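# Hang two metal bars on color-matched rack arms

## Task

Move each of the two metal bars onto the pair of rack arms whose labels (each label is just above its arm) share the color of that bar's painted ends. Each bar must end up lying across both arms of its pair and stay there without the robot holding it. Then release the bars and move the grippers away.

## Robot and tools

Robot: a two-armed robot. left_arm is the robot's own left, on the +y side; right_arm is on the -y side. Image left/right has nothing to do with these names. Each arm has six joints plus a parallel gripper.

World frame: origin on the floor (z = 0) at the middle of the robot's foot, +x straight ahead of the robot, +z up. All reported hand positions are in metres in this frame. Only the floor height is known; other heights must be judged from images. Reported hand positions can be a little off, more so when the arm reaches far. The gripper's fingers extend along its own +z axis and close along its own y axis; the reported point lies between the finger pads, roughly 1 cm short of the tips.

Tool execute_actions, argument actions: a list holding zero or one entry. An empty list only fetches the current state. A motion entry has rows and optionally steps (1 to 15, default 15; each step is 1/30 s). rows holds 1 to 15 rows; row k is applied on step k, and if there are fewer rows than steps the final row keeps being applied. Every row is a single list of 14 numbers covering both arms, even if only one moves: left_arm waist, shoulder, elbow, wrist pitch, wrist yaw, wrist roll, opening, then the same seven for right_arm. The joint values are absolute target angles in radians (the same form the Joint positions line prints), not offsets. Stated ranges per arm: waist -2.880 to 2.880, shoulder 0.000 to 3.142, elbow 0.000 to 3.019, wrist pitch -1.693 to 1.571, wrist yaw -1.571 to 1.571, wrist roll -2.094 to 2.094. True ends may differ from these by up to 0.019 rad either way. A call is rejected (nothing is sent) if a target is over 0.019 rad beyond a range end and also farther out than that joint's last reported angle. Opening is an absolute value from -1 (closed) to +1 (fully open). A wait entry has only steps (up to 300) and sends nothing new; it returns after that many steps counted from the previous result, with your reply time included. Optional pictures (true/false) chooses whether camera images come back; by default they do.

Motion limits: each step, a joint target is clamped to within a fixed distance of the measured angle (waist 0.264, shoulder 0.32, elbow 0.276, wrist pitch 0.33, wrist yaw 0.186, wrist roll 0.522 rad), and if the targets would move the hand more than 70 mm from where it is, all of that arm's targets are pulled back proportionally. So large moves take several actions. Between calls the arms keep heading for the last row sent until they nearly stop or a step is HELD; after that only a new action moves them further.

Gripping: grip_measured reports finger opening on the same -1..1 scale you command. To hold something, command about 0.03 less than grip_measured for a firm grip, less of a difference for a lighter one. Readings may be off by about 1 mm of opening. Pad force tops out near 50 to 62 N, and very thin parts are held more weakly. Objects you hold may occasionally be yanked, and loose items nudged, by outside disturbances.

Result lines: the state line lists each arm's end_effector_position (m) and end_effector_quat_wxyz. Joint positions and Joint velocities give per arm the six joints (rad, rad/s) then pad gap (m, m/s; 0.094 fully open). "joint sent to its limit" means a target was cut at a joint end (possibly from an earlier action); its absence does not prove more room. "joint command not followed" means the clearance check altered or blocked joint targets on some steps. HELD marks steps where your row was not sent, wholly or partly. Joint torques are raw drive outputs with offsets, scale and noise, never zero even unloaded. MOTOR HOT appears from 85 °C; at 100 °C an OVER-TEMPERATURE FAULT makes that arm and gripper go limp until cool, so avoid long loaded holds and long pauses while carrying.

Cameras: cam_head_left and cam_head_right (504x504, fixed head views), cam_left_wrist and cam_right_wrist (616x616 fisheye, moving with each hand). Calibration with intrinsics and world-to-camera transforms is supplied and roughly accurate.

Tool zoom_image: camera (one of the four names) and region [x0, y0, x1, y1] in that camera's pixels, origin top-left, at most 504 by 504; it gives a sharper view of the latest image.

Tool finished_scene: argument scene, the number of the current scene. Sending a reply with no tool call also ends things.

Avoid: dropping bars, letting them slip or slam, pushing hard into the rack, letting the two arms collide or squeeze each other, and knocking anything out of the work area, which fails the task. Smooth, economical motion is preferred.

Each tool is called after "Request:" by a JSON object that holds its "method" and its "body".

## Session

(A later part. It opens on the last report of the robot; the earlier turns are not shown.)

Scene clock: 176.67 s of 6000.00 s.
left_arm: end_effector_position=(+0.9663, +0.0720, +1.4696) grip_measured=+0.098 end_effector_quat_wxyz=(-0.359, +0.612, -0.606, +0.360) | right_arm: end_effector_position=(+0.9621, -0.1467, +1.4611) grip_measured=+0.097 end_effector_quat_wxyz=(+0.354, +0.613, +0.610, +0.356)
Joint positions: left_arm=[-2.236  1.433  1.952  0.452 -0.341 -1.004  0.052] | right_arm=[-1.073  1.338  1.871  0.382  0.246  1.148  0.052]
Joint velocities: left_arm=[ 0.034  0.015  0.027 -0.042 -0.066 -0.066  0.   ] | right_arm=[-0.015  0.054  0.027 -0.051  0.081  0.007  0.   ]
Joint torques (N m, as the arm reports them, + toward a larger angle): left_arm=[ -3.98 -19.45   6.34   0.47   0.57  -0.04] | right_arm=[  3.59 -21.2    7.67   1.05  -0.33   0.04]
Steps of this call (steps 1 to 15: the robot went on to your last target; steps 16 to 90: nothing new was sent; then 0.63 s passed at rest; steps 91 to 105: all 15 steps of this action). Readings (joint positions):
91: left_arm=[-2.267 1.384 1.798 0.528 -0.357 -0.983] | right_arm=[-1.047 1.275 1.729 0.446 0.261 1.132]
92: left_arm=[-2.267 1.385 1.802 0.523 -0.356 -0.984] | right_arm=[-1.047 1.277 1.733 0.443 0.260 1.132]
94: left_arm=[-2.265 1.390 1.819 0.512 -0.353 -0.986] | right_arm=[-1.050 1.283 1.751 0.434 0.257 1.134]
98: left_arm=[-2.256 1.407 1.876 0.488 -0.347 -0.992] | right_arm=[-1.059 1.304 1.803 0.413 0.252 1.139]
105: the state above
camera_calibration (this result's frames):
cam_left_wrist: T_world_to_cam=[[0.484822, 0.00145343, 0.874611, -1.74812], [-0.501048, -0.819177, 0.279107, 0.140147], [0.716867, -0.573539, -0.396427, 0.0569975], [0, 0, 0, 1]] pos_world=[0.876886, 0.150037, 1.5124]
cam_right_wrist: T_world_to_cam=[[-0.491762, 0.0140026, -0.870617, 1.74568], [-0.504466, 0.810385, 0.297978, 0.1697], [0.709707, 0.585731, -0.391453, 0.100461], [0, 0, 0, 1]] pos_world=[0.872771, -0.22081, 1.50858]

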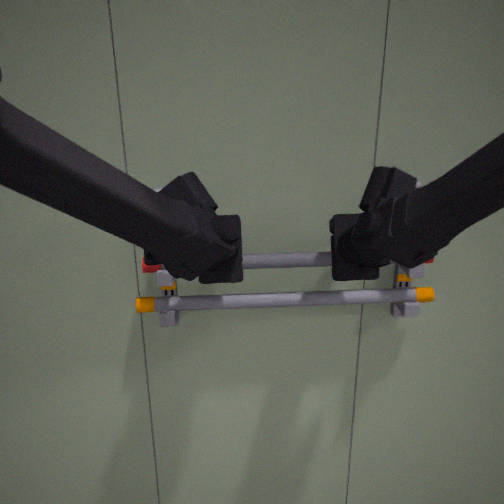

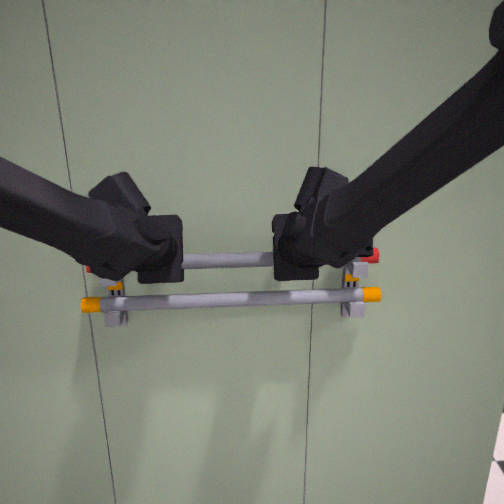

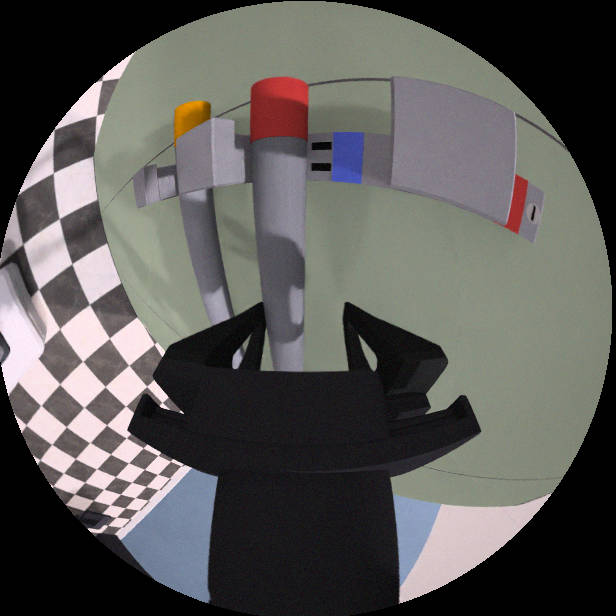

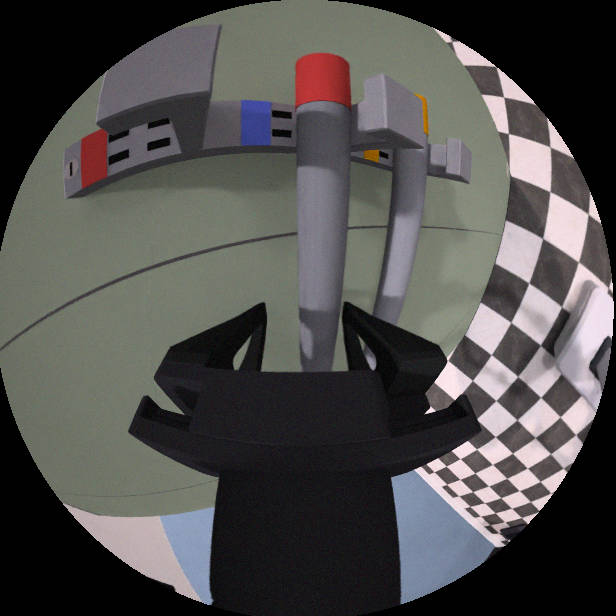

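Request:
{"method": "execute_actions", "body": {"actions": [{"rows":[[-2.221,1.467,1.984,0.432,-0.337,-1.018,0.1,-1.088,1.351,1.909,0.372,0.244,1.162,0.1],[-2.221,1.471,1.984,0.432,-0.337,-1.018,0.1,-1.088,1.353,1.909,0.372,0.244,1.162,0.1],[-2.221,1.475,1.984,0.432,-0.337,-1.018,0.1,-1.088,1.355,1.909,0.372,0.244,1.162,0.1],[-2.221,1.478,1.984,0.432,-0.337,-1.018,0.1,-1.088,1.357,1.909,0.372,0.244,1.162,0.1]],"steps":10}]}}

Scene clock: 180.87 s of 6000.00 s.
left_arm: end_effector_position=(+0.9589, +0.0614, +1.4547) grip_measured=+0.098 end_effector_quat_wxyz=(-0.350, +0.612, -0.613, +0.356) | right_arm: end_effector_position=(+0.9582, -0.1420, +1.4518) grip_measured=+0.097 end_effector_quat_wxyz=(+0.348, +0.615, +0.613, +0.353)
Joint positions: left_arm=[-2.235  1.454  1.952  0.448 -0.341 -1.009  0.052] | right_arm=[-1.073  1.35   1.871  0.378  0.246  1.151  0.052]
Joint velocities: left_arm=[-0.005  0.044 -0.007 -0.002 -0.022 -0.051  0.001] | right_arm=[-0.005  0.015 -0.002  0.007  0.066 -0.007  0.   ]
Joint torques (N m, as the arm reports them, + toward a larger angle): left_arm=[ -4.58 -19.41   6.48   0.41   0.55  -0.05] | right_arm=[  3.25 -21.06   7.73   1.12  -0.34   0.01]
Steps of this call (steps 1 to 15: the robot went on to your last target; steps 16 to 90: nothing new was sent; then 0.87 s passed at rest; steps 91 to 100: all 10 steps of this action). Readings (joint positions):
91: left_arm=[-2.235 1.442 1.952 0.448 -0.341 -1.009] | right_arm=[-1.073 1.344 1.871 0.378 0.246 1.151]
92: left_arm=[-2.235 1.442 1.952 0.448 -0.341 -1.009] | right_arm=[-1.073 1.344 1.871 0.378 0.246 1.151]
94: left_arm=[-2.235 1.443 1.952 0.448 -0.341 -1.009] | right_arm=[-1.073 1.345 1.871 0.378 0.246 1.151]
98: left_arm=[-2.235 1.450 1.952 0.448 -0.341 -1.009] | right_arm=[-1.073 1.348 1.871 0.378 0.246 1.151]
100: the state above
camera_calibration (this result's frames):
cam_left_wrist: T_world_to_cam=[[0.501973, -0.00289984, 0.864879, -1.73346], [-0.50578, -0.812161, 0.29083, 0.119], [0.701577, -0.583427, -0.409149, 0.0840789], [0, 0, 0, 1]] pos_world=[0.871349, 0.140674, 1.49902]
cam_right_wrist: T_world_to_cam=[[-0.503543, 0.0138065, -0.86386, 1.73705], [-0.504588, 0.806926, 0.30702, 0.15317], [0.70131, 0.590491, -0.399355, 0.117075], [0, 0, 0, 1]] pos_world=[0.869862, -0.216711, 1.5003]

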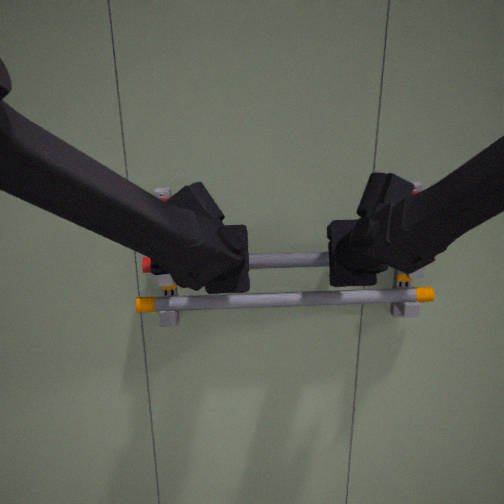

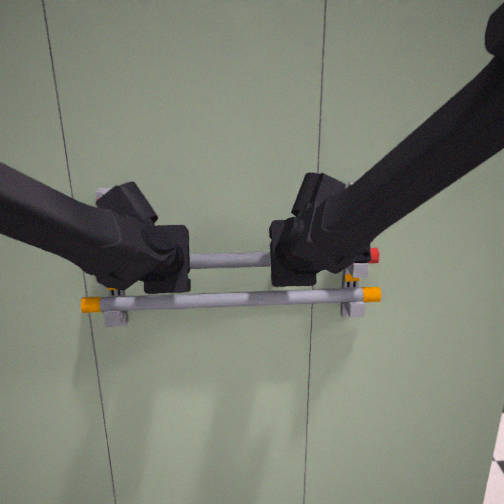

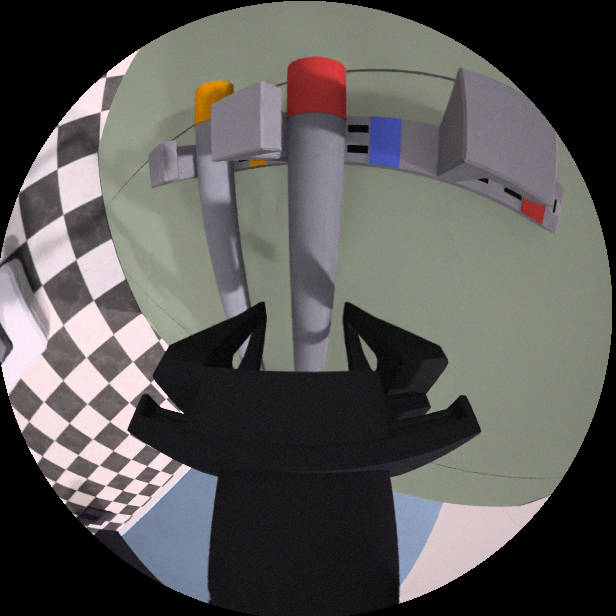

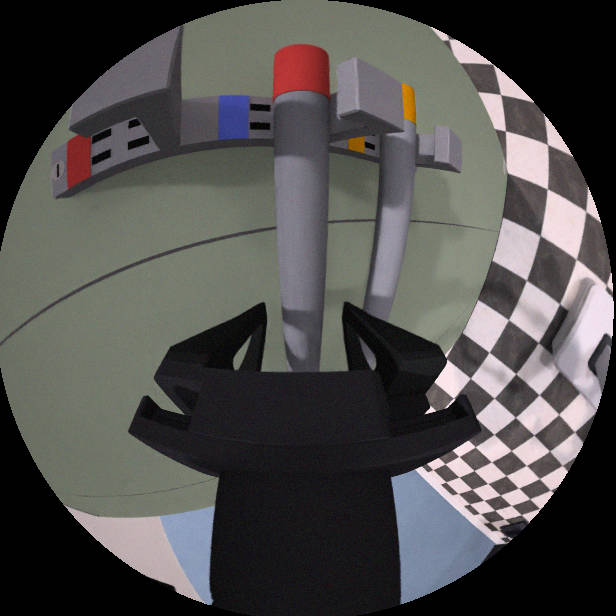

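Request:
{"method": "execute_actions", "body": {"actions": [{"rows":[[-2.228,1.46,1.978,0.44,-0.341,-1.009,0.05,-1.08,1.345,1.9,0.38,0.246,1.152,0.05],[-2.235,1.44,1.97,0.448,-0.341,-1.009,0.0,-1.073,1.338,1.892,0.384,0.246,1.151,0],[-2.235,1.43,1.968,0.45,-0.341,-1.009,-0.05,-1.073,1.335,1.89,0.385,0.246,1.151,-0.05],[-2.235,1.428,1.968,0.45,-0.341,-1.009,-0.1,-1.073,1.335,1.89,0.385,0.246,1.151,-0.1],[-2.235,1.428,1.968,0.45,-0.341,-1.009,-0.15,-1.073,1.335,1.89,0.385,0.246,1.151,-0.15]],"steps":12}]}}

Scene clock: 184.37 s of 6000.00 s.
left_arm: end_effector_position=(+0.9607, +0.0639, +1.4580) grip_measured=-0.148 end_effector_quat_wxyz=(-0.352, +0.612, -0.611, +0.357) | right_arm: end_effector_position=(+0.9573, -0.1409, +1.4498) grip_measured=-0.147 end_effector_quat_wxyz=(+0.347, +0.615, +0.614, +0.353)
Joint positions: left_arm=[-2.235  1.449  1.952  0.448 -0.341 -1.009  0.04 ] | right_arm=[-1.073  1.353  1.871  0.378  0.246  1.151  0.04 ]
Joint velocities: left_arm=[ 0.005 -0.054 -0.017  0.002 -0.022  0.022 -0.   ] | right_arm=[ 0.005 -0.024  0.007 -0.002 -0.022  0.022  0.   ]
Joint torques (N m, as the arm reports them, + toward a larger angle): left_arm=[ -5.35 -23.32   5.51   1.05   0.4    0.03] | right_arm=[  4.57 -22.95   6.37   1.6   -0.25  -0.11]
Steps of this call (steps 1 to 15: the robot went on to your last target; steps 16 to 90: nothing new was sent; then 0.10 s passed at rest; steps 91 to 102: all 12 steps of this action). Readings (joint positions):
91: left_arm=[-2.235 1.459 1.952 0.448 -0.341 -1.009] | right_arm=[-1.073 1.353 1.871 0.378 0.246 1.151]
92: left_arm=[-2.235 1.459 1.952 0.448 -0.341 -1.009] | right_arm=[-1.073 1.353 1.871 0.378 0.246 1.151]
94: left_arm=[-2.235 1.459 1.952 0.448 -0.341 -1.009] | right_arm=[-1.073 1.353 1.871 0.378 0.246 1.151]
98: left_arm=[-2.235 1.455 1.952 0.448 -0.341 -1.009] | right_arm=[-1.073 1.353 1.871 0.378 0.246 1.151]
102: the state above
camera_calibration (this result's frames):
cam_left_wrist: T_world_to_cam=[[0.498574, -0.0012123, 0.866847, -1.73692], [-0.50447, -0.813623, 0.289012, 0.12239], [0.704936, -0.581392, -0.406262, 0.0781098], [0, 0, 0, 1]] pos_world=[0.87266, 0.142886, 1.502]
cam_right_wrist: T_world_to_cam=[[-0.505594, 0.0131476, -0.862671, 1.73505], [-0.504876, 0.806301, 0.308186, 0.15101], [0.699625, 0.59136, -0.401023, 0.120412], [0, 0, 0, 1]] pos_world=[0.869231, -0.215778, 1.49853]

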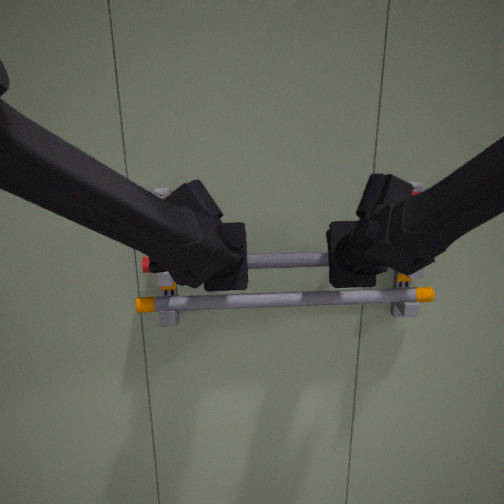

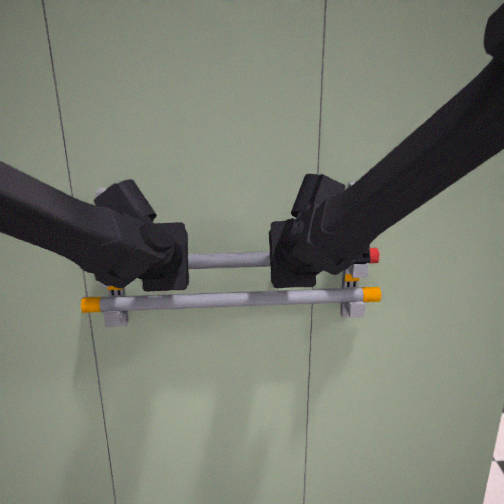

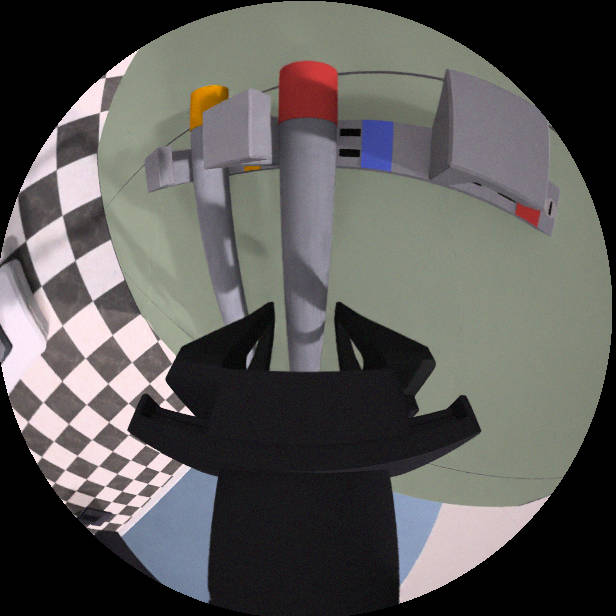

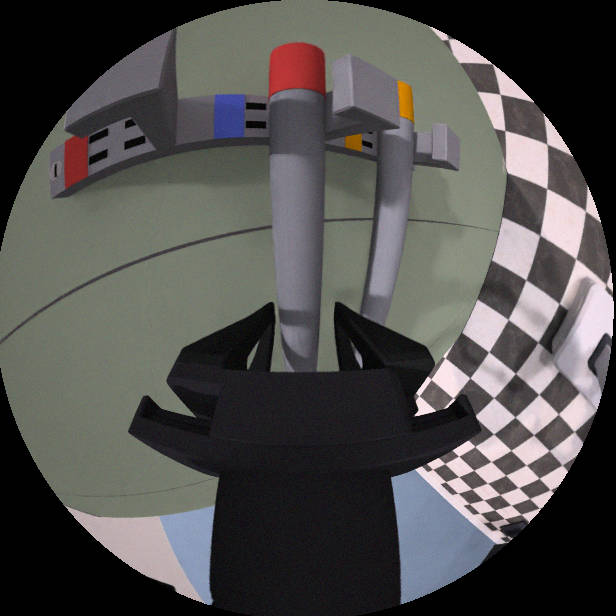

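Request:
{"method": "execute_actions", "body": {"actions": [{"rows":[[-2.235,1.455,1.968,0.45,-0.341,-1.009,-0.19,-1.073,1.322,1.89,0.385,0.246,1.151,-0.18],[-2.235,1.455,1.968,0.45,-0.341,-1.009,-0.23,-1.073,1.322,1.89,0.385,0.246,1.151,-0.21],[-2.235,1.455,1.968,0.45,-0.341,-1.009,-0.27,-1.073,1.322,1.89,0.385,0.246,1.151,-0.25],[-2.235,1.455,1.968,0.45,-0.341,-1.009,-0.31,-1.073,1.322,1.89,0.385,0.246,1.151,-0.29],[-2.235,1.455,1.968,0.45,-0.341,-1.009,-0.35,-1.073,1.322,1.89,0.385,0.246,1.151,-0.33],[-2.235,1.453,1.968,0.45,-0.341,-1.009,-0.38,-1.073,1.324,1.89,0.385,0.246,1.151,-0.36],[-2.235,1.452,1.968,0.45,-0.341,-1.009,-0.41,-1.073,1.328,1.89,0.385,0.246,1.151,-0.39],[-2.235,1.45,1.968,0.45,-0.341,-1.009,-0.44,-1.073,1.332,1.89,0.385,0.246,1.151,-0.42],[-2.235,1.448,1.968,0.45,-0.341,-1.009,-0.46,-1.073,1.332,1.89,0.385,0.246,1.151,-0.445],[-2.235,1.448,1.968,0.45,-0.341,-1.009,-0.48,-1.073,1.332,1.89,0.385,0.246,1.151,-0.465],[-2.235,1.448,1.968,0.45,-0.341,-1.009,-0.5,-1.073,1.332,1.89,0.385,0.246,1.151,-0.485],[-2.235,1.448,1.968,0.45,-0.341,-1.009,-0.52,-1.073,1.332,1.89,0.385,0.246,1.151,-0.505],[-2.235,1.448,1.968,0.45,-0.341,-1.009,-0.54,-1.073,1.332,1.89,0.385,0.246,1.151,-0.525],[-2.235,1.448,1.968,0.45,-0.341,-1.009,-0.56,-1.073,1.332,1.89,0.385,0.246,1.151,-0.55]],"steps":15}]}}

Scene clock: 189.17 s of 6000.00 s.
left_arm: end_effector_position=(+0.9614, +0.0652, +1.4594) grip_measured=-0.497 end_effector_quat_wxyz=(-0.353, +0.613, -0.610, +0.357) | right_arm: end_effector_position=(+0.9582, -0.1413, +1.4518) grip_measured=-0.478 end_effector_quat_wxyz=(+0.348, +0.614, +0.613, +0.355)
Joint positions: left_arm=[-2.235  1.447  1.952  0.448 -0.342 -1.009  0.024] | right_arm=[-1.073  1.35   1.871  0.378  0.243  1.151  0.025]
Joint velocities: left_arm=[-0.015 -0.005 -0.037  0.012 -0.022  0.007 -0.   ] | right_arm=[ 0.005 -0.024 -0.002 -0.002 -0.051 -0.066  0.   ]
Joint torques (N m, as the arm reports them, + toward a larger angle): left_arm=[ -5.25 -21.43   5.51   1.02   0.46   0.03] | right_arm=[  4.53 -22.69   6.37   1.57  -0.12  -0.08]
Steps of this call (steps 1 to 15: the robot went on to your last target; steps 16 to 90: nothing new was sent; then 1.30 s passed at rest; steps 91 to 105: all 15 steps of this action). Readings (joint positions):
91: left_arm=[-2.235 1.447 1.952 0.448 -0.341 -1.009] | right_arm=[-1.073 1.353 1.871 0.378 0.246 1.151]
92: left_arm=[-2.235 1.447 1.952 0.448 -0.341 -1.009] | right_arm=[-1.073 1.353 1.871 0.378 0.246 1.151]
94: left_arm=[-2.235 1.447 1.952 0.448 -0.341 -1.009] | right_arm=[-1.073 1.353 1.871 0.378 0.246 1.151]
98: left_arm=[-2.235 1.447 1.952 0.448 -0.341 -1.009] | right_arm=[-1.073 1.351 1.871 0.378 0.244 1.151]
105: the state above
camera_calibration (this result's frames):
cam_left_wrist: T_world_to_cam=[[0.497713, -0.000437502, 0.867342, -1.73845], [-0.502717, -0.815042, 0.288066, 0.123237], [0.706794, -0.579401, -0.405877, 0.0764927], [0, 0, 0, 1]] pos_world=[0.873137, 0.144003, 1.50338]
cam_right_wrist: T_world_to_cam=[[-0.502357, 0.0138306, -0.86455, 1.73693], [-0.507192, 0.805075, 0.307589, 0.154076], [0.700281, 0.593012, -0.39742, 0.115194], [0, 0, 0, 1]] pos_world=[0.870038, -0.216377, 1.50005]

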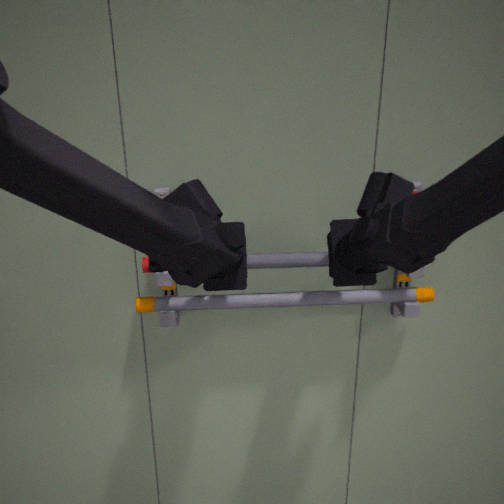

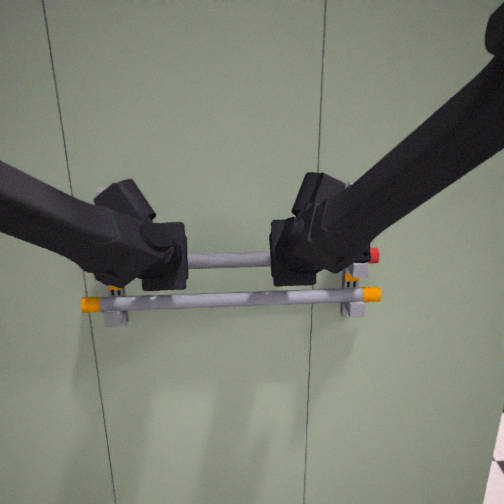

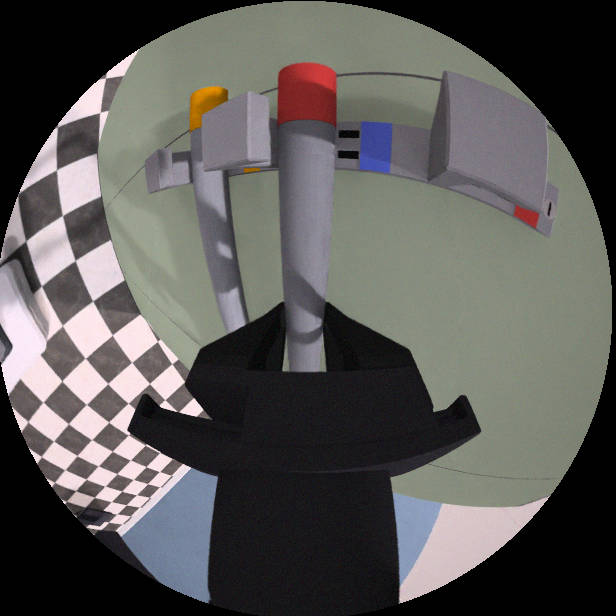

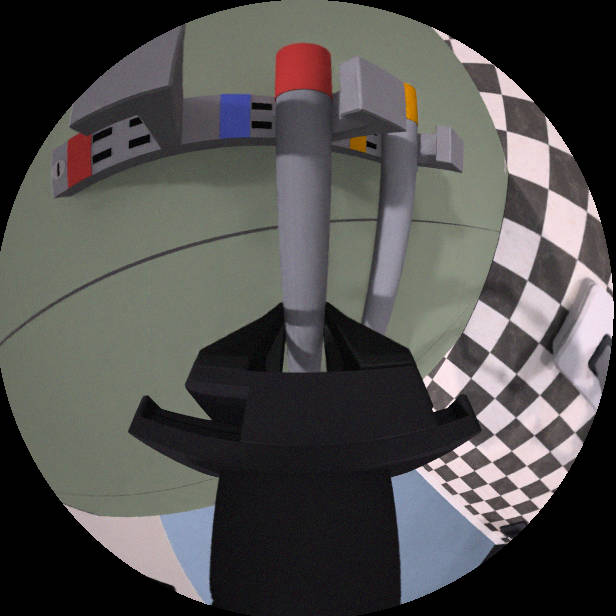

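Request:
{"method": "execute_actions", "body": {"actions": [{"rows":[[-2.239,1.437,1.968,0.457,-0.342,-1.006,-0.56,-1.069,1.323,1.891,0.388,0.246,1.148,-0.55],[-2.243,1.427,1.969,0.464,-0.343,-1.004,-0.56,-1.065,1.314,1.892,0.391,0.246,1.146,-0.55],[-2.247,1.416,1.969,0.472,-0.343,-1.001,-0.56,-1.06,1.304,1.892,0.394,0.246,1.143,-0.55],[-2.251,1.406,1.97,0.479,-0.344,-0.999,-0.56,-1.056,1.295,1.893,0.397,0.246,1.141,-0.55],[-2.255,1.395,1.97,0.486,-0.345,-0.996,-0.56,-1.052,1.286,1.894,0.4,0.246,1.138,-0.55],[-2.26,1.39,1.966,0.486,-0.348,-0.992,-0.56,-1.048,1.28,1.89,0.399,0.248,1.135,-0.55],[-2.264,1.385,1.962,0.487,-0.35,-0.988,-0.56,-1.044,1.275,1.886,0.398,0.251,1.132,-0.55],[-2.269,1.379,1.957,0.487,-0.353,-0.984,-0.56,-1.04,1.269,1.882,0.397,0.253,1.128,-0.55],[-2.273,1.374,1.953,0.488,-0.355,-0.98,-0.56,-1.036,1.264,1.878,0.396,0.256,1.125,-0.55],[-2.278,1.369,1.949,0.488,-0.358,-0.976,-0.56,-1.033,1.258,1.875,0.395,0.258,1.122,-0.55],[-2.282,1.364,1.945,0.488,-0.361,-0.972,-0.56,-1.029,1.252,1.871,0.394,0.26,1.119,-0.55],[-2.287,1.359,1.941,0.489,-0.363,-0.968,-0.56,-1.025,1.247,1.867,0.393,0.263,1.116,-0.55],[-2.291,1.353,1.936,0.489,-0.366,-0.964,-0.56,-1.021,1.241,1.863,0.392,0.265,1.112,-0.55],[-2.296,1.348,1.932,0.49,-0.368,-0.96,-0.56,-1.017,1.236,1.859,0.391,0.268,1.109,-0.55],[-2.3,1.343,1.928,0.49,-0.371,-0.956,-0.56,-1.013,1.23,1.855,0.39,0.27,1.106,-0.55]],"steps":15}], "pictures": false}}

Request:
{"method": "execute_actions", "body": {"actions": [{"steps":12}]}}

Scene clock: 196.03 s of 6000.00 s.
left_arm: end_effector_position=(+0.9562, +0.0660, +1.4675) grip_measured=-0.498 end_effector_quat_wxyz=(-0.352, +0.616, -0.614, +0.346) | right_arm: end_effector_position=(+0.9544, -0.1418, +1.4599) grip_measured=-0.478 end_effector_quat_wxyz=(+0.347, +0.620, +0.612, +0.348)
Joint positions: left_arm=[-2.254  1.422  1.921  0.448 -0.374 -0.988  0.024] | right_arm=[-1.057  1.327  1.846  0.377  0.268  1.145  0.025]
Joint velocities: left_arm=[-0.083 -0.122 -0.1    0.007 -0.095  0.095  0.   ] | right_arm=[ 0.083 -0.132 -0.105 -0.042  0.007 -0.066 -0.001]
Joint torques (N m, as the arm reports them, + toward a larger angle): left_arm=[ -8.03 -26.69   5.25   2.22   0.65   0.17] | right_arm=[  7.22 -26.7    6.02   1.74  -0.34  -0.35]
Steps of this call (steps 1 to 15: the robot went on to your last target; steps 16 to 90: nothing new was sent; then 3.37 s passed at rest; steps 91 to 105: all 15 steps of this action). Readings (joint positions):
91: left_arm=[-2.235 1.447 1.952 0.448 -0.342 -1.009] | right_arm=[-1.073 1.350 1.871 0.378 0.243 1.151]
92: left_arm=[-2.235 1.447 1.952 0.448 -0.342 -1.009] | right_arm=[-1.073 1.349 1.871 0.378 0.243 1.151]
94: left_arm=[-2.235 1.447 1.952 0.448 -0.342 -1.009] | right_arm=[-1.073 1.348 1.871 0.378 0.243 1.151]
98: left_arm=[-2.238 1.445 1.951 0.448 -0.350 -1.006] | right_arm=[-1.070 1.347 1.871 0.378 0.250 1.149]
105: the state above

Scene clock: 196.43 s of 6000.00 s.
left_arm: end_effector_position=(+0.9611, +0.0667, +1.4874) grip_measured=-0.498 end_effector_quat_wxyz=(-0.354, +0.614, -0.611, +0.352) | right_arm: end_effector_position=(+0.9596, -0.1424, +1.4814) grip_measured=-0.478 end_effector_quat_wxyz=(+0.351, +0.616, +0.610, +0.355)
Joint positions: left_arm=[-2.279  1.397  1.915  0.448 -0.376 -0.967  0.024] | right_arm=[-1.035  1.299  1.839  0.374  0.271  1.123  0.025]
Joint velocities: left_arm=[-0.005 -0.024 -0.037 -0.012 -0.051 -0.037  0.001] | right_arm=[-0.005 -0.005 -0.002 -0.007  0.037 -0.037 -0.   ]
Joint torques (N m, as the arm reports them, + toward a larger angle): left_arm=[ -6.84 -25.4    5.25   2.38   0.61   0.14] | right_arm=[  6.61 -26.7    6.16   1.91  -0.29  -0.26]
Steps of this call (steps 1 to 12: the robot went on to your last target). Readings (joint positions):
1: left_arm=[-2.257 1.418 1.918 0.448 -0.376 -0.984] | right_arm=[-1.054 1.323 1.843 0.376 0.270 1.144]
2: left_arm=[-2.260 1.414 1.916 0.448 -0.376 -0.981] | right_arm=[-1.052 1.319 1.841 0.376 0.271 1.143]
4: left_arm=[-2.266 1.408 1.915 0.448 -0.376 -0.975] | right_arm=[-1.046 1.313 1.839 0.375 0.271 1.139]
8: left_arm=[-2.275 1.400 1.915 0.448 -0.376 -0.969] | right_arm=[-1.038 1.303 1.839 0.375 0.271 1.129]
12: the state above
camera_calibration (this result's frames):
cam_left_wrist: T_world_to_cam=[[0.5028, -0.00400925, 0.864393, -1.76281], [-0.497634, -0.818997, 0.285665, 0.115165], [0.70679, -0.573784, -0.413787, 0.100288], [0, 0, 0, 1]] pos_world=[0.872768, 0.144795, 1.53236]
cam_right_wrist: T_world_to_cam=[[-0.497975, 0.0182353, -0.867, 1.7633], [-0.501925, 0.809233, 0.305309, 0.145501], [0.707172, 0.587205, -0.393825, 0.113853], [0, 0, 0, 1]] pos_world=[0.870596, -0.216754, 1.5292]

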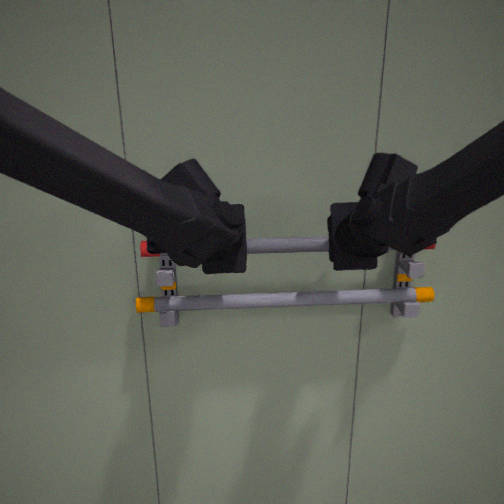

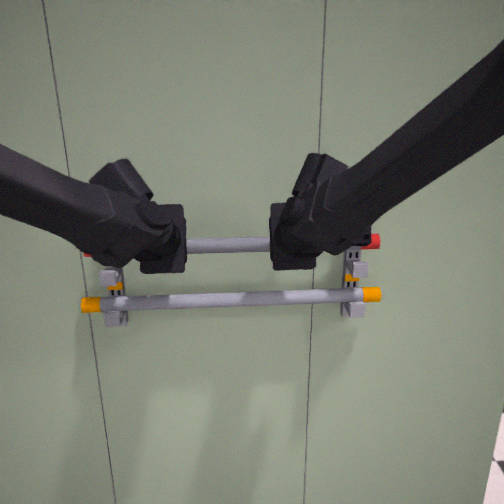

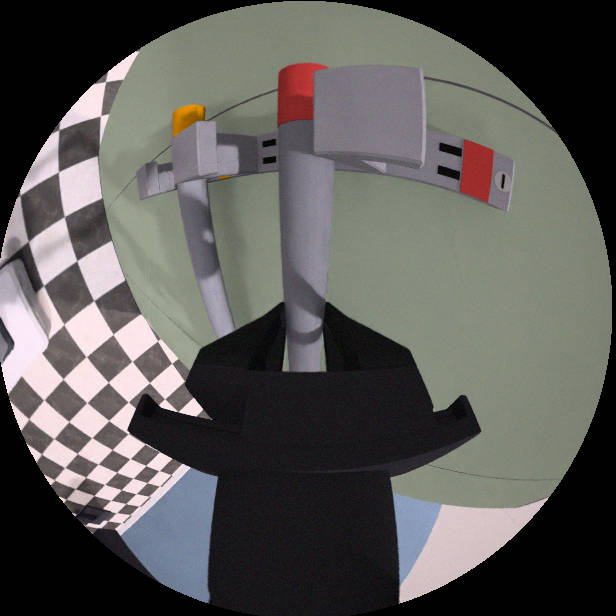

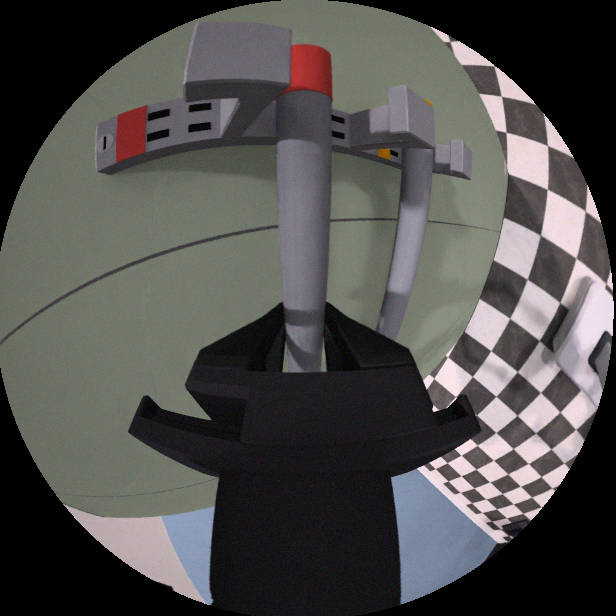

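Request:
{"method": "execute_actions", "body": {"actions": [{"rows":[[-2.3,1.335,1.922,0.5,-0.372,-0.956,-0.56,-1.013,1.222,1.849,0.415,0.27,1.106,-0.55],[-2.301,1.327,1.906,0.513,-0.372,-0.955,-0.56,-1.013,1.214,1.833,0.436,0.27,1.106,-0.55],[-2.301,1.319,1.882,0.529,-0.372,-0.955,-0.56,-1.013,1.205,1.81,0.452,0.27,1.106,-0.55],[-2.301,1.311,1.858,0.546,-0.372,-0.955,-0.56,-1.013,1.197,1.786,0.468,0.27,1.106,-0.55],[-2.302,1.303,1.834,0.562,-0.373,-0.954,-0.56,-1.013,1.189,1.763,0.483,0.27,1.106,-0.55],[-2.302,1.295,1.81,0.578,-0.373,-0.954,-0.56,-1.013,1.181,1.739,0.499,0.27,1.106,-0.55],[-2.302,1.287,1.786,0.594,-0.373,-0.953,-0.56,-1.013,1.172,1.716,0.514,0.27,1.106,-0.55],[-2.303,1.279,1.762,0.611,-0.373,-0.953,-0.56,-1.013,1.164,1.692,0.529,0.27,1.106,-0.55],[-2.303,1.271,1.738,0.627,-0.373,-0.952,-0.56,-1.012,1.156,1.669,0.545,0.27,1.106,-0.55],[-2.303,1.263,1.714,0.643,-0.374,-0.952,-0.56,-1.012,1.148,1.645,0.56,0.27,1.106,-0.55],[-2.304,1.256,1.69,0.659,-0.374,-0.952,-0.56,-1.012,1.14,1.622,0.576,0.27,1.106,-0.55],[-2.304,1.249,1.666,0.675,-0.374,-0.951,-0.56,-1.012,1.133,1.598,0.591,0.27,1.106,-0.55],[-2.304,1.243,1.642,0.692,-0.374,-0.951,-0.56,-1.012,1.127,1.575,0.606,0.27,1.106,-0.55],[-2.305,1.239,1.618,0.708,-0.374,-0.95,-0.56,-1.012,1.122,1.551,0.622,0.27,1.106,-0.55],[-2.305,1.237,1.594,0.724,-0.374,-0.95,-0.56,-1.012,1.12,1.528,0.637,0.27,1.106,-0.55]],"steps":15}], "pictures": false}}

Request:
{"method": "execute_actions", "body": {"actions": [{"steps":6}]}}

Scene clock: 204.27 s of 6000.00 s.
left_arm: end_effector_position=(+0.8923, +0.0651, +1.4830) grip_measured=-0.497 end_effector_quat_wxyz=(-0.355, +0.613, -0.610, +0.354) | right_arm: end_effector_position=(+0.8907, -0.1415, +1.4778) grip_measured=-0.478 end_effector_quat_wxyz=(+0.352, +0.615, +0.610, +0.355)
Joint positions: left_arm=[-2.282  1.3    1.623  0.647 -0.375 -0.963  0.024] | right_arm=[-1.034  1.195  1.553  0.559  0.271  1.12   0.025]
Joint velocities: left_arm=[ 0.005 -0.2   -0.657  0.486 -0.066 -0.007 -0.001] | right_arm=[-0.015 -0.22  -0.632  0.447 -0.037 -0.022  0.   ]
Joint torques (N m, as the arm reports them, + toward a larger angle): left_arm=[ -6.49 -23.22   4.24   2.15   0.48   0.14] | right_arm=[  5.98 -24.22   5.03   2.82  -0.29  -0.24]
Steps of this call (steps 1 to 30: the robot went on to your last target; steps 31 to 90: nothing new was sent; then 4.33 s passed at rest; steps 91 to 105: all 15 steps of this action). Readings (joint positions):
91: left_arm=[-2.279 1.397 1.914 0.449 -0.376 -0.967] | right_arm=[-1.035 1.299 1.838 0.374 0.271 1.122]
92: left_arm=[-2.279 1.396 1.910 0.454 -0.376 -0.966] | right_arm=[-1.035 1.297 1.835 0.376 0.270 1.122]
94: left_arm=[-2.279 1.387 1.883 0.474 -0.375 -0.965] | right_arm=[-1.035 1.287 1.809 0.395 0.270 1.121]
98: left_arm=[-2.280 1.353 1.790 0.533 -0.374 -0.964] | right_arm=[-1.034 1.251 1.716 0.452 0.270 1.121]
105: the state above

Scene clock: 204.47 s of 6000.00 s.
left_arm: end_effector_position=(+0.8793, +0.0649, +1.4799) grip_measured=-0.497 end_effector_quat_wxyz=(-0.356, +0.615, -0.610, +0.351) | right_arm: end_effector_position=(+0.8780, -0.1409, +1.4747) grip_measured=-0.478 end_effector_quat_wxyz=(+0.352, +0.616, +0.610, +0.352)
Joint positions: left_arm=[-2.282  1.29   1.579  0.68  -0.383 -0.962  0.024] | right_arm=[-1.034  1.185  1.51   0.59   0.276  1.12   0.025]
Joint velocities: left_arm=[-0.005 -0.015 -0.012  0.037  0.037  0.022 -0.   ] | right_arm=[-0.005 -0.015  0.002  0.037 -0.022 -0.037  0.   ]
Joint torques (N m, as the arm reports them, + toward a larger angle): left_arm=[ -6.29 -23.31   4.27   2.32   0.7    0.12] | right_arm=[  5.91 -24.29   5.18   2.96  -0.42  -0.23]
Steps of this call (steps 1 to 6: the robot went on to your last target). Readings (joint positions):
1: left_arm=[-2.282 1.294 1.603 0.661 -0.376 -0.963] | right_arm=[-1.034 1.189 1.533 0.573 0.272 1.120]
2: left_arm=[-2.282 1.290 1.589 0.670 -0.378 -0.963] | right_arm=[-1.034 1.186 1.520 0.580 0.274 1.120]
4: left_arm=[-2.282 1.290 1.580 0.679 -0.383 -0.963] | right_arm=[-1.034 1.185 1.511 0.588 0.278 1.120]
6: the state above
camera_calibration (this result's frames):
cam_left_wrist: T_world_to_cam=[[0.502788, -0.00463798, 0.864397, -1.71515], [-0.493963, -0.82217, 0.282909, 0.0762185], [0.709369, -0.569224, -0.415668, 0.154204], [0, 0, 0, 1]] pos_world=[0.790619, 0.142486, 1.52511]
cam_right_wrist: T_world_to_cam=[[-0.500073, 0.0157466, -0.86584, 1.71663], [-0.498927, 0.811977, 0.302926, 0.10665], [0.707813, 0.583476, -0.398191, 0.173399], [0, 0, 0, 1]] pos_world=[0.788918, -0.214803, 1.52307]

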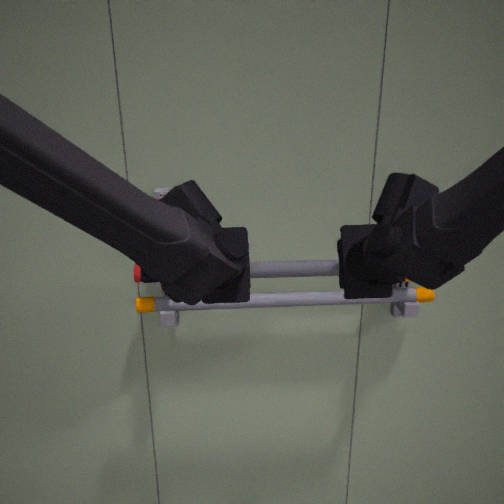

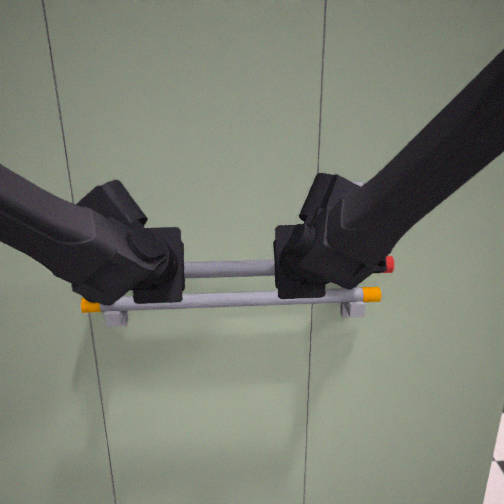

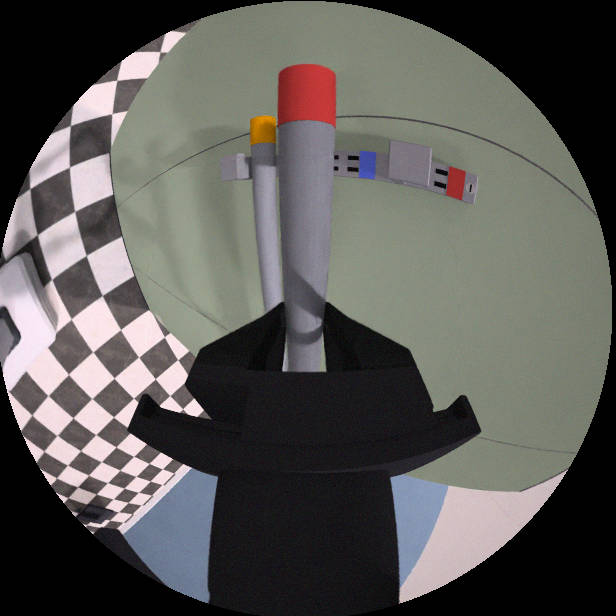

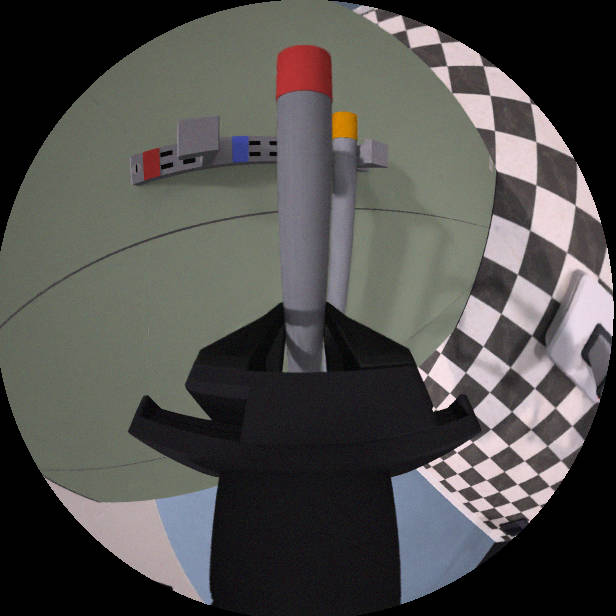

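Request:
{"method": "execute_actions", "body": {"actions": [{"rows":[[-2.311,1.229,1.592,0.724,-0.378,-0.944,-0.56,-1.006,1.111,1.526,0.622,0.274,1.101,-0.55],[-2.322,1.219,1.587,0.725,-0.384,-0.934,-0.56,-0.996,1.1,1.521,0.608,0.28,1.092,-0.55],[-2.334,1.21,1.581,0.725,-0.391,-0.923,-0.56,-0.985,1.089,1.516,0.602,0.287,1.083,-0.55],[-2.346,1.2,1.576,0.726,-0.397,-0.913,-0.56,-0.974,1.078,1.511,0.599,0.293,1.074,-0.55],[-2.358,1.191,1.57,0.726,-0.404,-0.902,-0.56,-0.963,1.067,1.505,0.596,0.3,1.065,-0.55],[-2.37,1.181,1.565,0.727,-0.41,-0.891,-0.56,-0.953,1.056,1.5,0.593,0.306,1.056,-0.55],[-2.382,1.172,1.559,0.727,-0.417,-0.88,-0.56,-0.942,1.045,1.495,0.59,0.313,1.046,-0.55],[-2.394,1.162,1.553,0.727,-0.423,-0.87,-0.56,-0.931,1.034,1.489,0.586,0.32,1.037,-0.55],[-2.405,1.153,1.548,0.728,-0.43,-0.859,-0.56,-0.92,1.023,1.484,0.583,0.326,1.028,-0.55],[-2.417,1.143,1.542,0.728,-0.436,-0.848,-0.56,-0.909,1.012,1.479,0.58,0.333,1.019,-0.55],[-2.429,1.134,1.537,0.729,-0.443,-0.837,-0.56,-0.898,1.001,1.474,0.577,0.339,1.01,-0.55],[-2.441,1.124,1.531,0.729,-0.449,-0.826,-0.56,-0.887,0.99,1.468,0.573,0.346,1,-0.55],[-2.453,1.115,1.526,0.73,-0.456,-0.816,-0.56,-0.876,0.979,1.463,0.57,0.352,0.991,-0.55],[-2.463,1.108,1.52,0.73,-0.461,-0.806,-0.56,-0.867,0.97,1.458,0.567,0.358,0.983,-0.55],[-2.471,1.104,1.516,0.73,-0.465,-0.799,-0.56,-0.86,0.965,1.454,0.564,0.362,0.977,-0.55]],"steps":15}], "pictures": false}}

Request:
{"method": "execute_actions", "body": {"actions": [{"steps":10}]}}

Scene clock: 212.37 s of 6000.00 s.
left_arm: end_effector_position=(+0.8783, +0.0668, +1.5495) grip_measured=-0.498 end_effector_quat_wxyz=(-0.355, +0.617, -0.611, +0.347) | right_arm: end_effector_position=(+0.8775, -0.1416, +1.5439) grip_measured=-0.478 end_effector_quat_wxyz=(+0.350, +0.622, +0.606, +0.352)
Joint positions: left_arm=[-2.415  1.179  1.514  0.681 -0.464 -0.843  0.024] | right_arm=[-0.913  1.06   1.45   0.556  0.355  1.032  0.025]
Joint velocities: left_arm=[-0.454 -0.327 -0.144 -0.007 -0.095  0.403 -0.001] | right_arm=[ 0.396 -0.405 -0.129 -0.1    0.154 -0.447  0.001]
Joint torques (N m, as the arm reports them, + toward a larger angle): left_arm=[ -6.51 -21.01   3.93   2.38   0.64  -0.09] | right_arm=[  5.37 -22.17   4.89   1.73  -0.28  -0.06]
Steps of this call (steps 1 to 30: the robot went on to your last target; steps 31 to 90: nothing new was sent; then 4.40 s passed at rest; steps 91 to 105: all 15 steps of this action). Readings (joint positions):
91: left_arm=[-2.283 1.288 1.579 0.681 -0.380 -0.961] | right_arm=[-1.034 1.184 1.510 0.591 0.273 1.119]
92: left_arm=[-2.284 1.287 1.579 0.681 -0.381 -0.960] | right_arm=[-1.032 1.183 1.509 0.591 0.276 1.118]
94: left_arm=[-2.293 1.281 1.573 0.681 -0.396 -0.951] | right_arm=[-1.024 1.176 1.504 0.588 0.290 1.114]
98: left_arm=[-2.324 1.252 1.551 0.681 -0.424 -0.922] | right_arm=[-0.996 1.145 1.484 0.578 0.315 1.097]
105: the state above

Scene clock: 212.70 s of 6000.00 s.
left_arm: end_effector_position=(+0.8813, +0.0652, +1.5765) grip_measured=-0.497 end_effector_quat_wxyz=(-0.354, +0.613, -0.609, +0.358) | right_arm: end_effector_position=(+0.8811, -0.1446, +1.5737) grip_measured=-0.478 end_effector_quat_wxyz=(+0.354, +0.614, +0.607, +0.359)
Joint positions: left_arm=[-2.467  1.147  1.503  0.683 -0.467 -0.798  0.024] | right_arm=[-0.867  1.014  1.438  0.546  0.362  0.978  0.025]
Joint velocities: left_arm=[ 0.005  0.005  0.007  0.022  0.022  0.007 -0.001] | right_arm=[-0.005  0.005 -0.017 -0.017  0.066  0.037  0.001]
Joint torques (N m, as the arm reports them, + toward a larger angle): left_arm=[ -4.35 -18.69   3.98   2.19   0.66   0.02] | right_arm=[  3.84 -20.44   5.27   1.86  -0.35  -0.11]
Steps of this call (steps 1 to 10: the robot went on to your last target). Readings (joint positions):
1: left_arm=[-2.429 1.168 1.509 0.681 -0.466 -0.831] | right_arm=[-0.900 1.047 1.445 0.553 0.358 1.021]
2: left_arm=[-2.441 1.159 1.506 0.681 -0.466 -0.821] | right_arm=[-0.888 1.035 1.442 0.550 0.358 1.010]
4: left_arm=[-2.460 1.149 1.506 0.681 -0.463 -0.806] | right_arm=[-0.872 1.019 1.441 0.547 0.357 0.990]
8: left_arm=[-2.467 1.147 1.505 0.683 -0.464 -0.799] | right_arm=[-0.867 1.014 1.440 0.546 0.360 0.978]
10: the state above
camera_calibration (this result's frames):
cam_left_wrist: T_world_to_cam=[[0.494957, 0.00196403, 0.868915, -1.80035], [-0.502177, -0.815435, 0.287897, 0.0490085], [0.709109, -0.578846, -0.402619, 0.173345], [0, 0, 0, 1]] pos_world=[0.792784, 0.143839, 1.62003]
cam_right_wrist: T_world_to_cam=[[-0.486892, 0.0196781, -0.873241, 1.80453], [-0.5057, 0.808798, 0.300189, 0.0909906], [0.712182, 0.587757, -0.383846, 0.186968], [0, 0, 0, 1]] pos_world=[0.79147, -0.218994, 1.62024]

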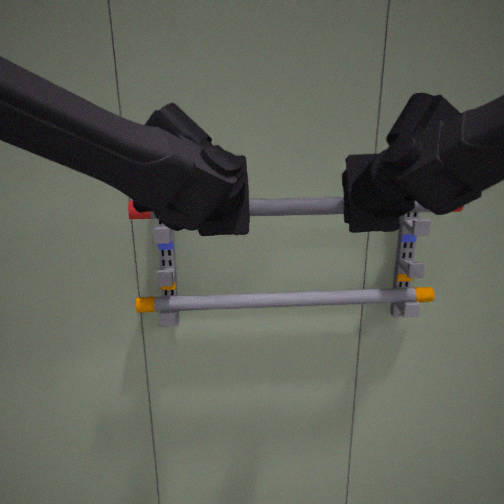

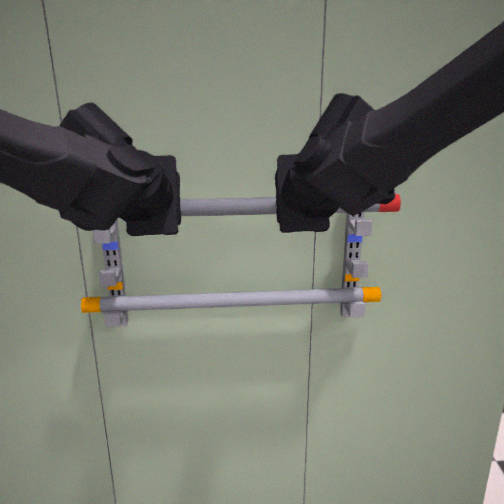

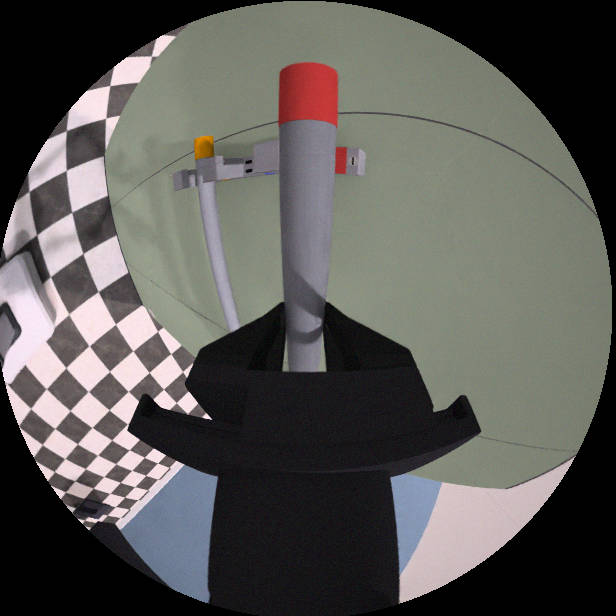

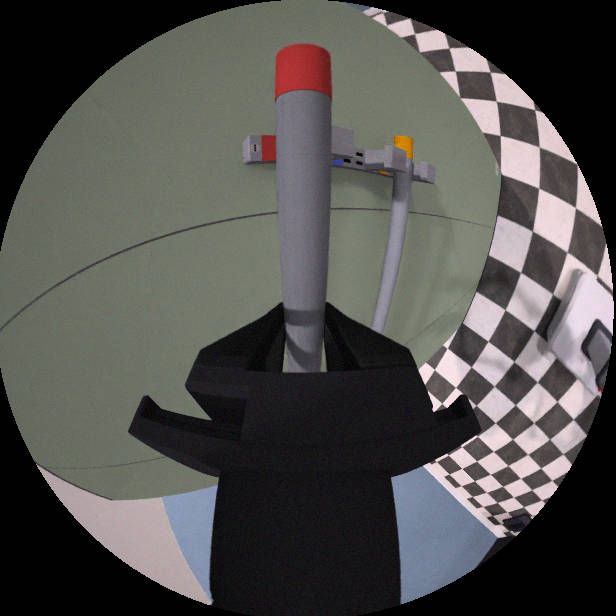

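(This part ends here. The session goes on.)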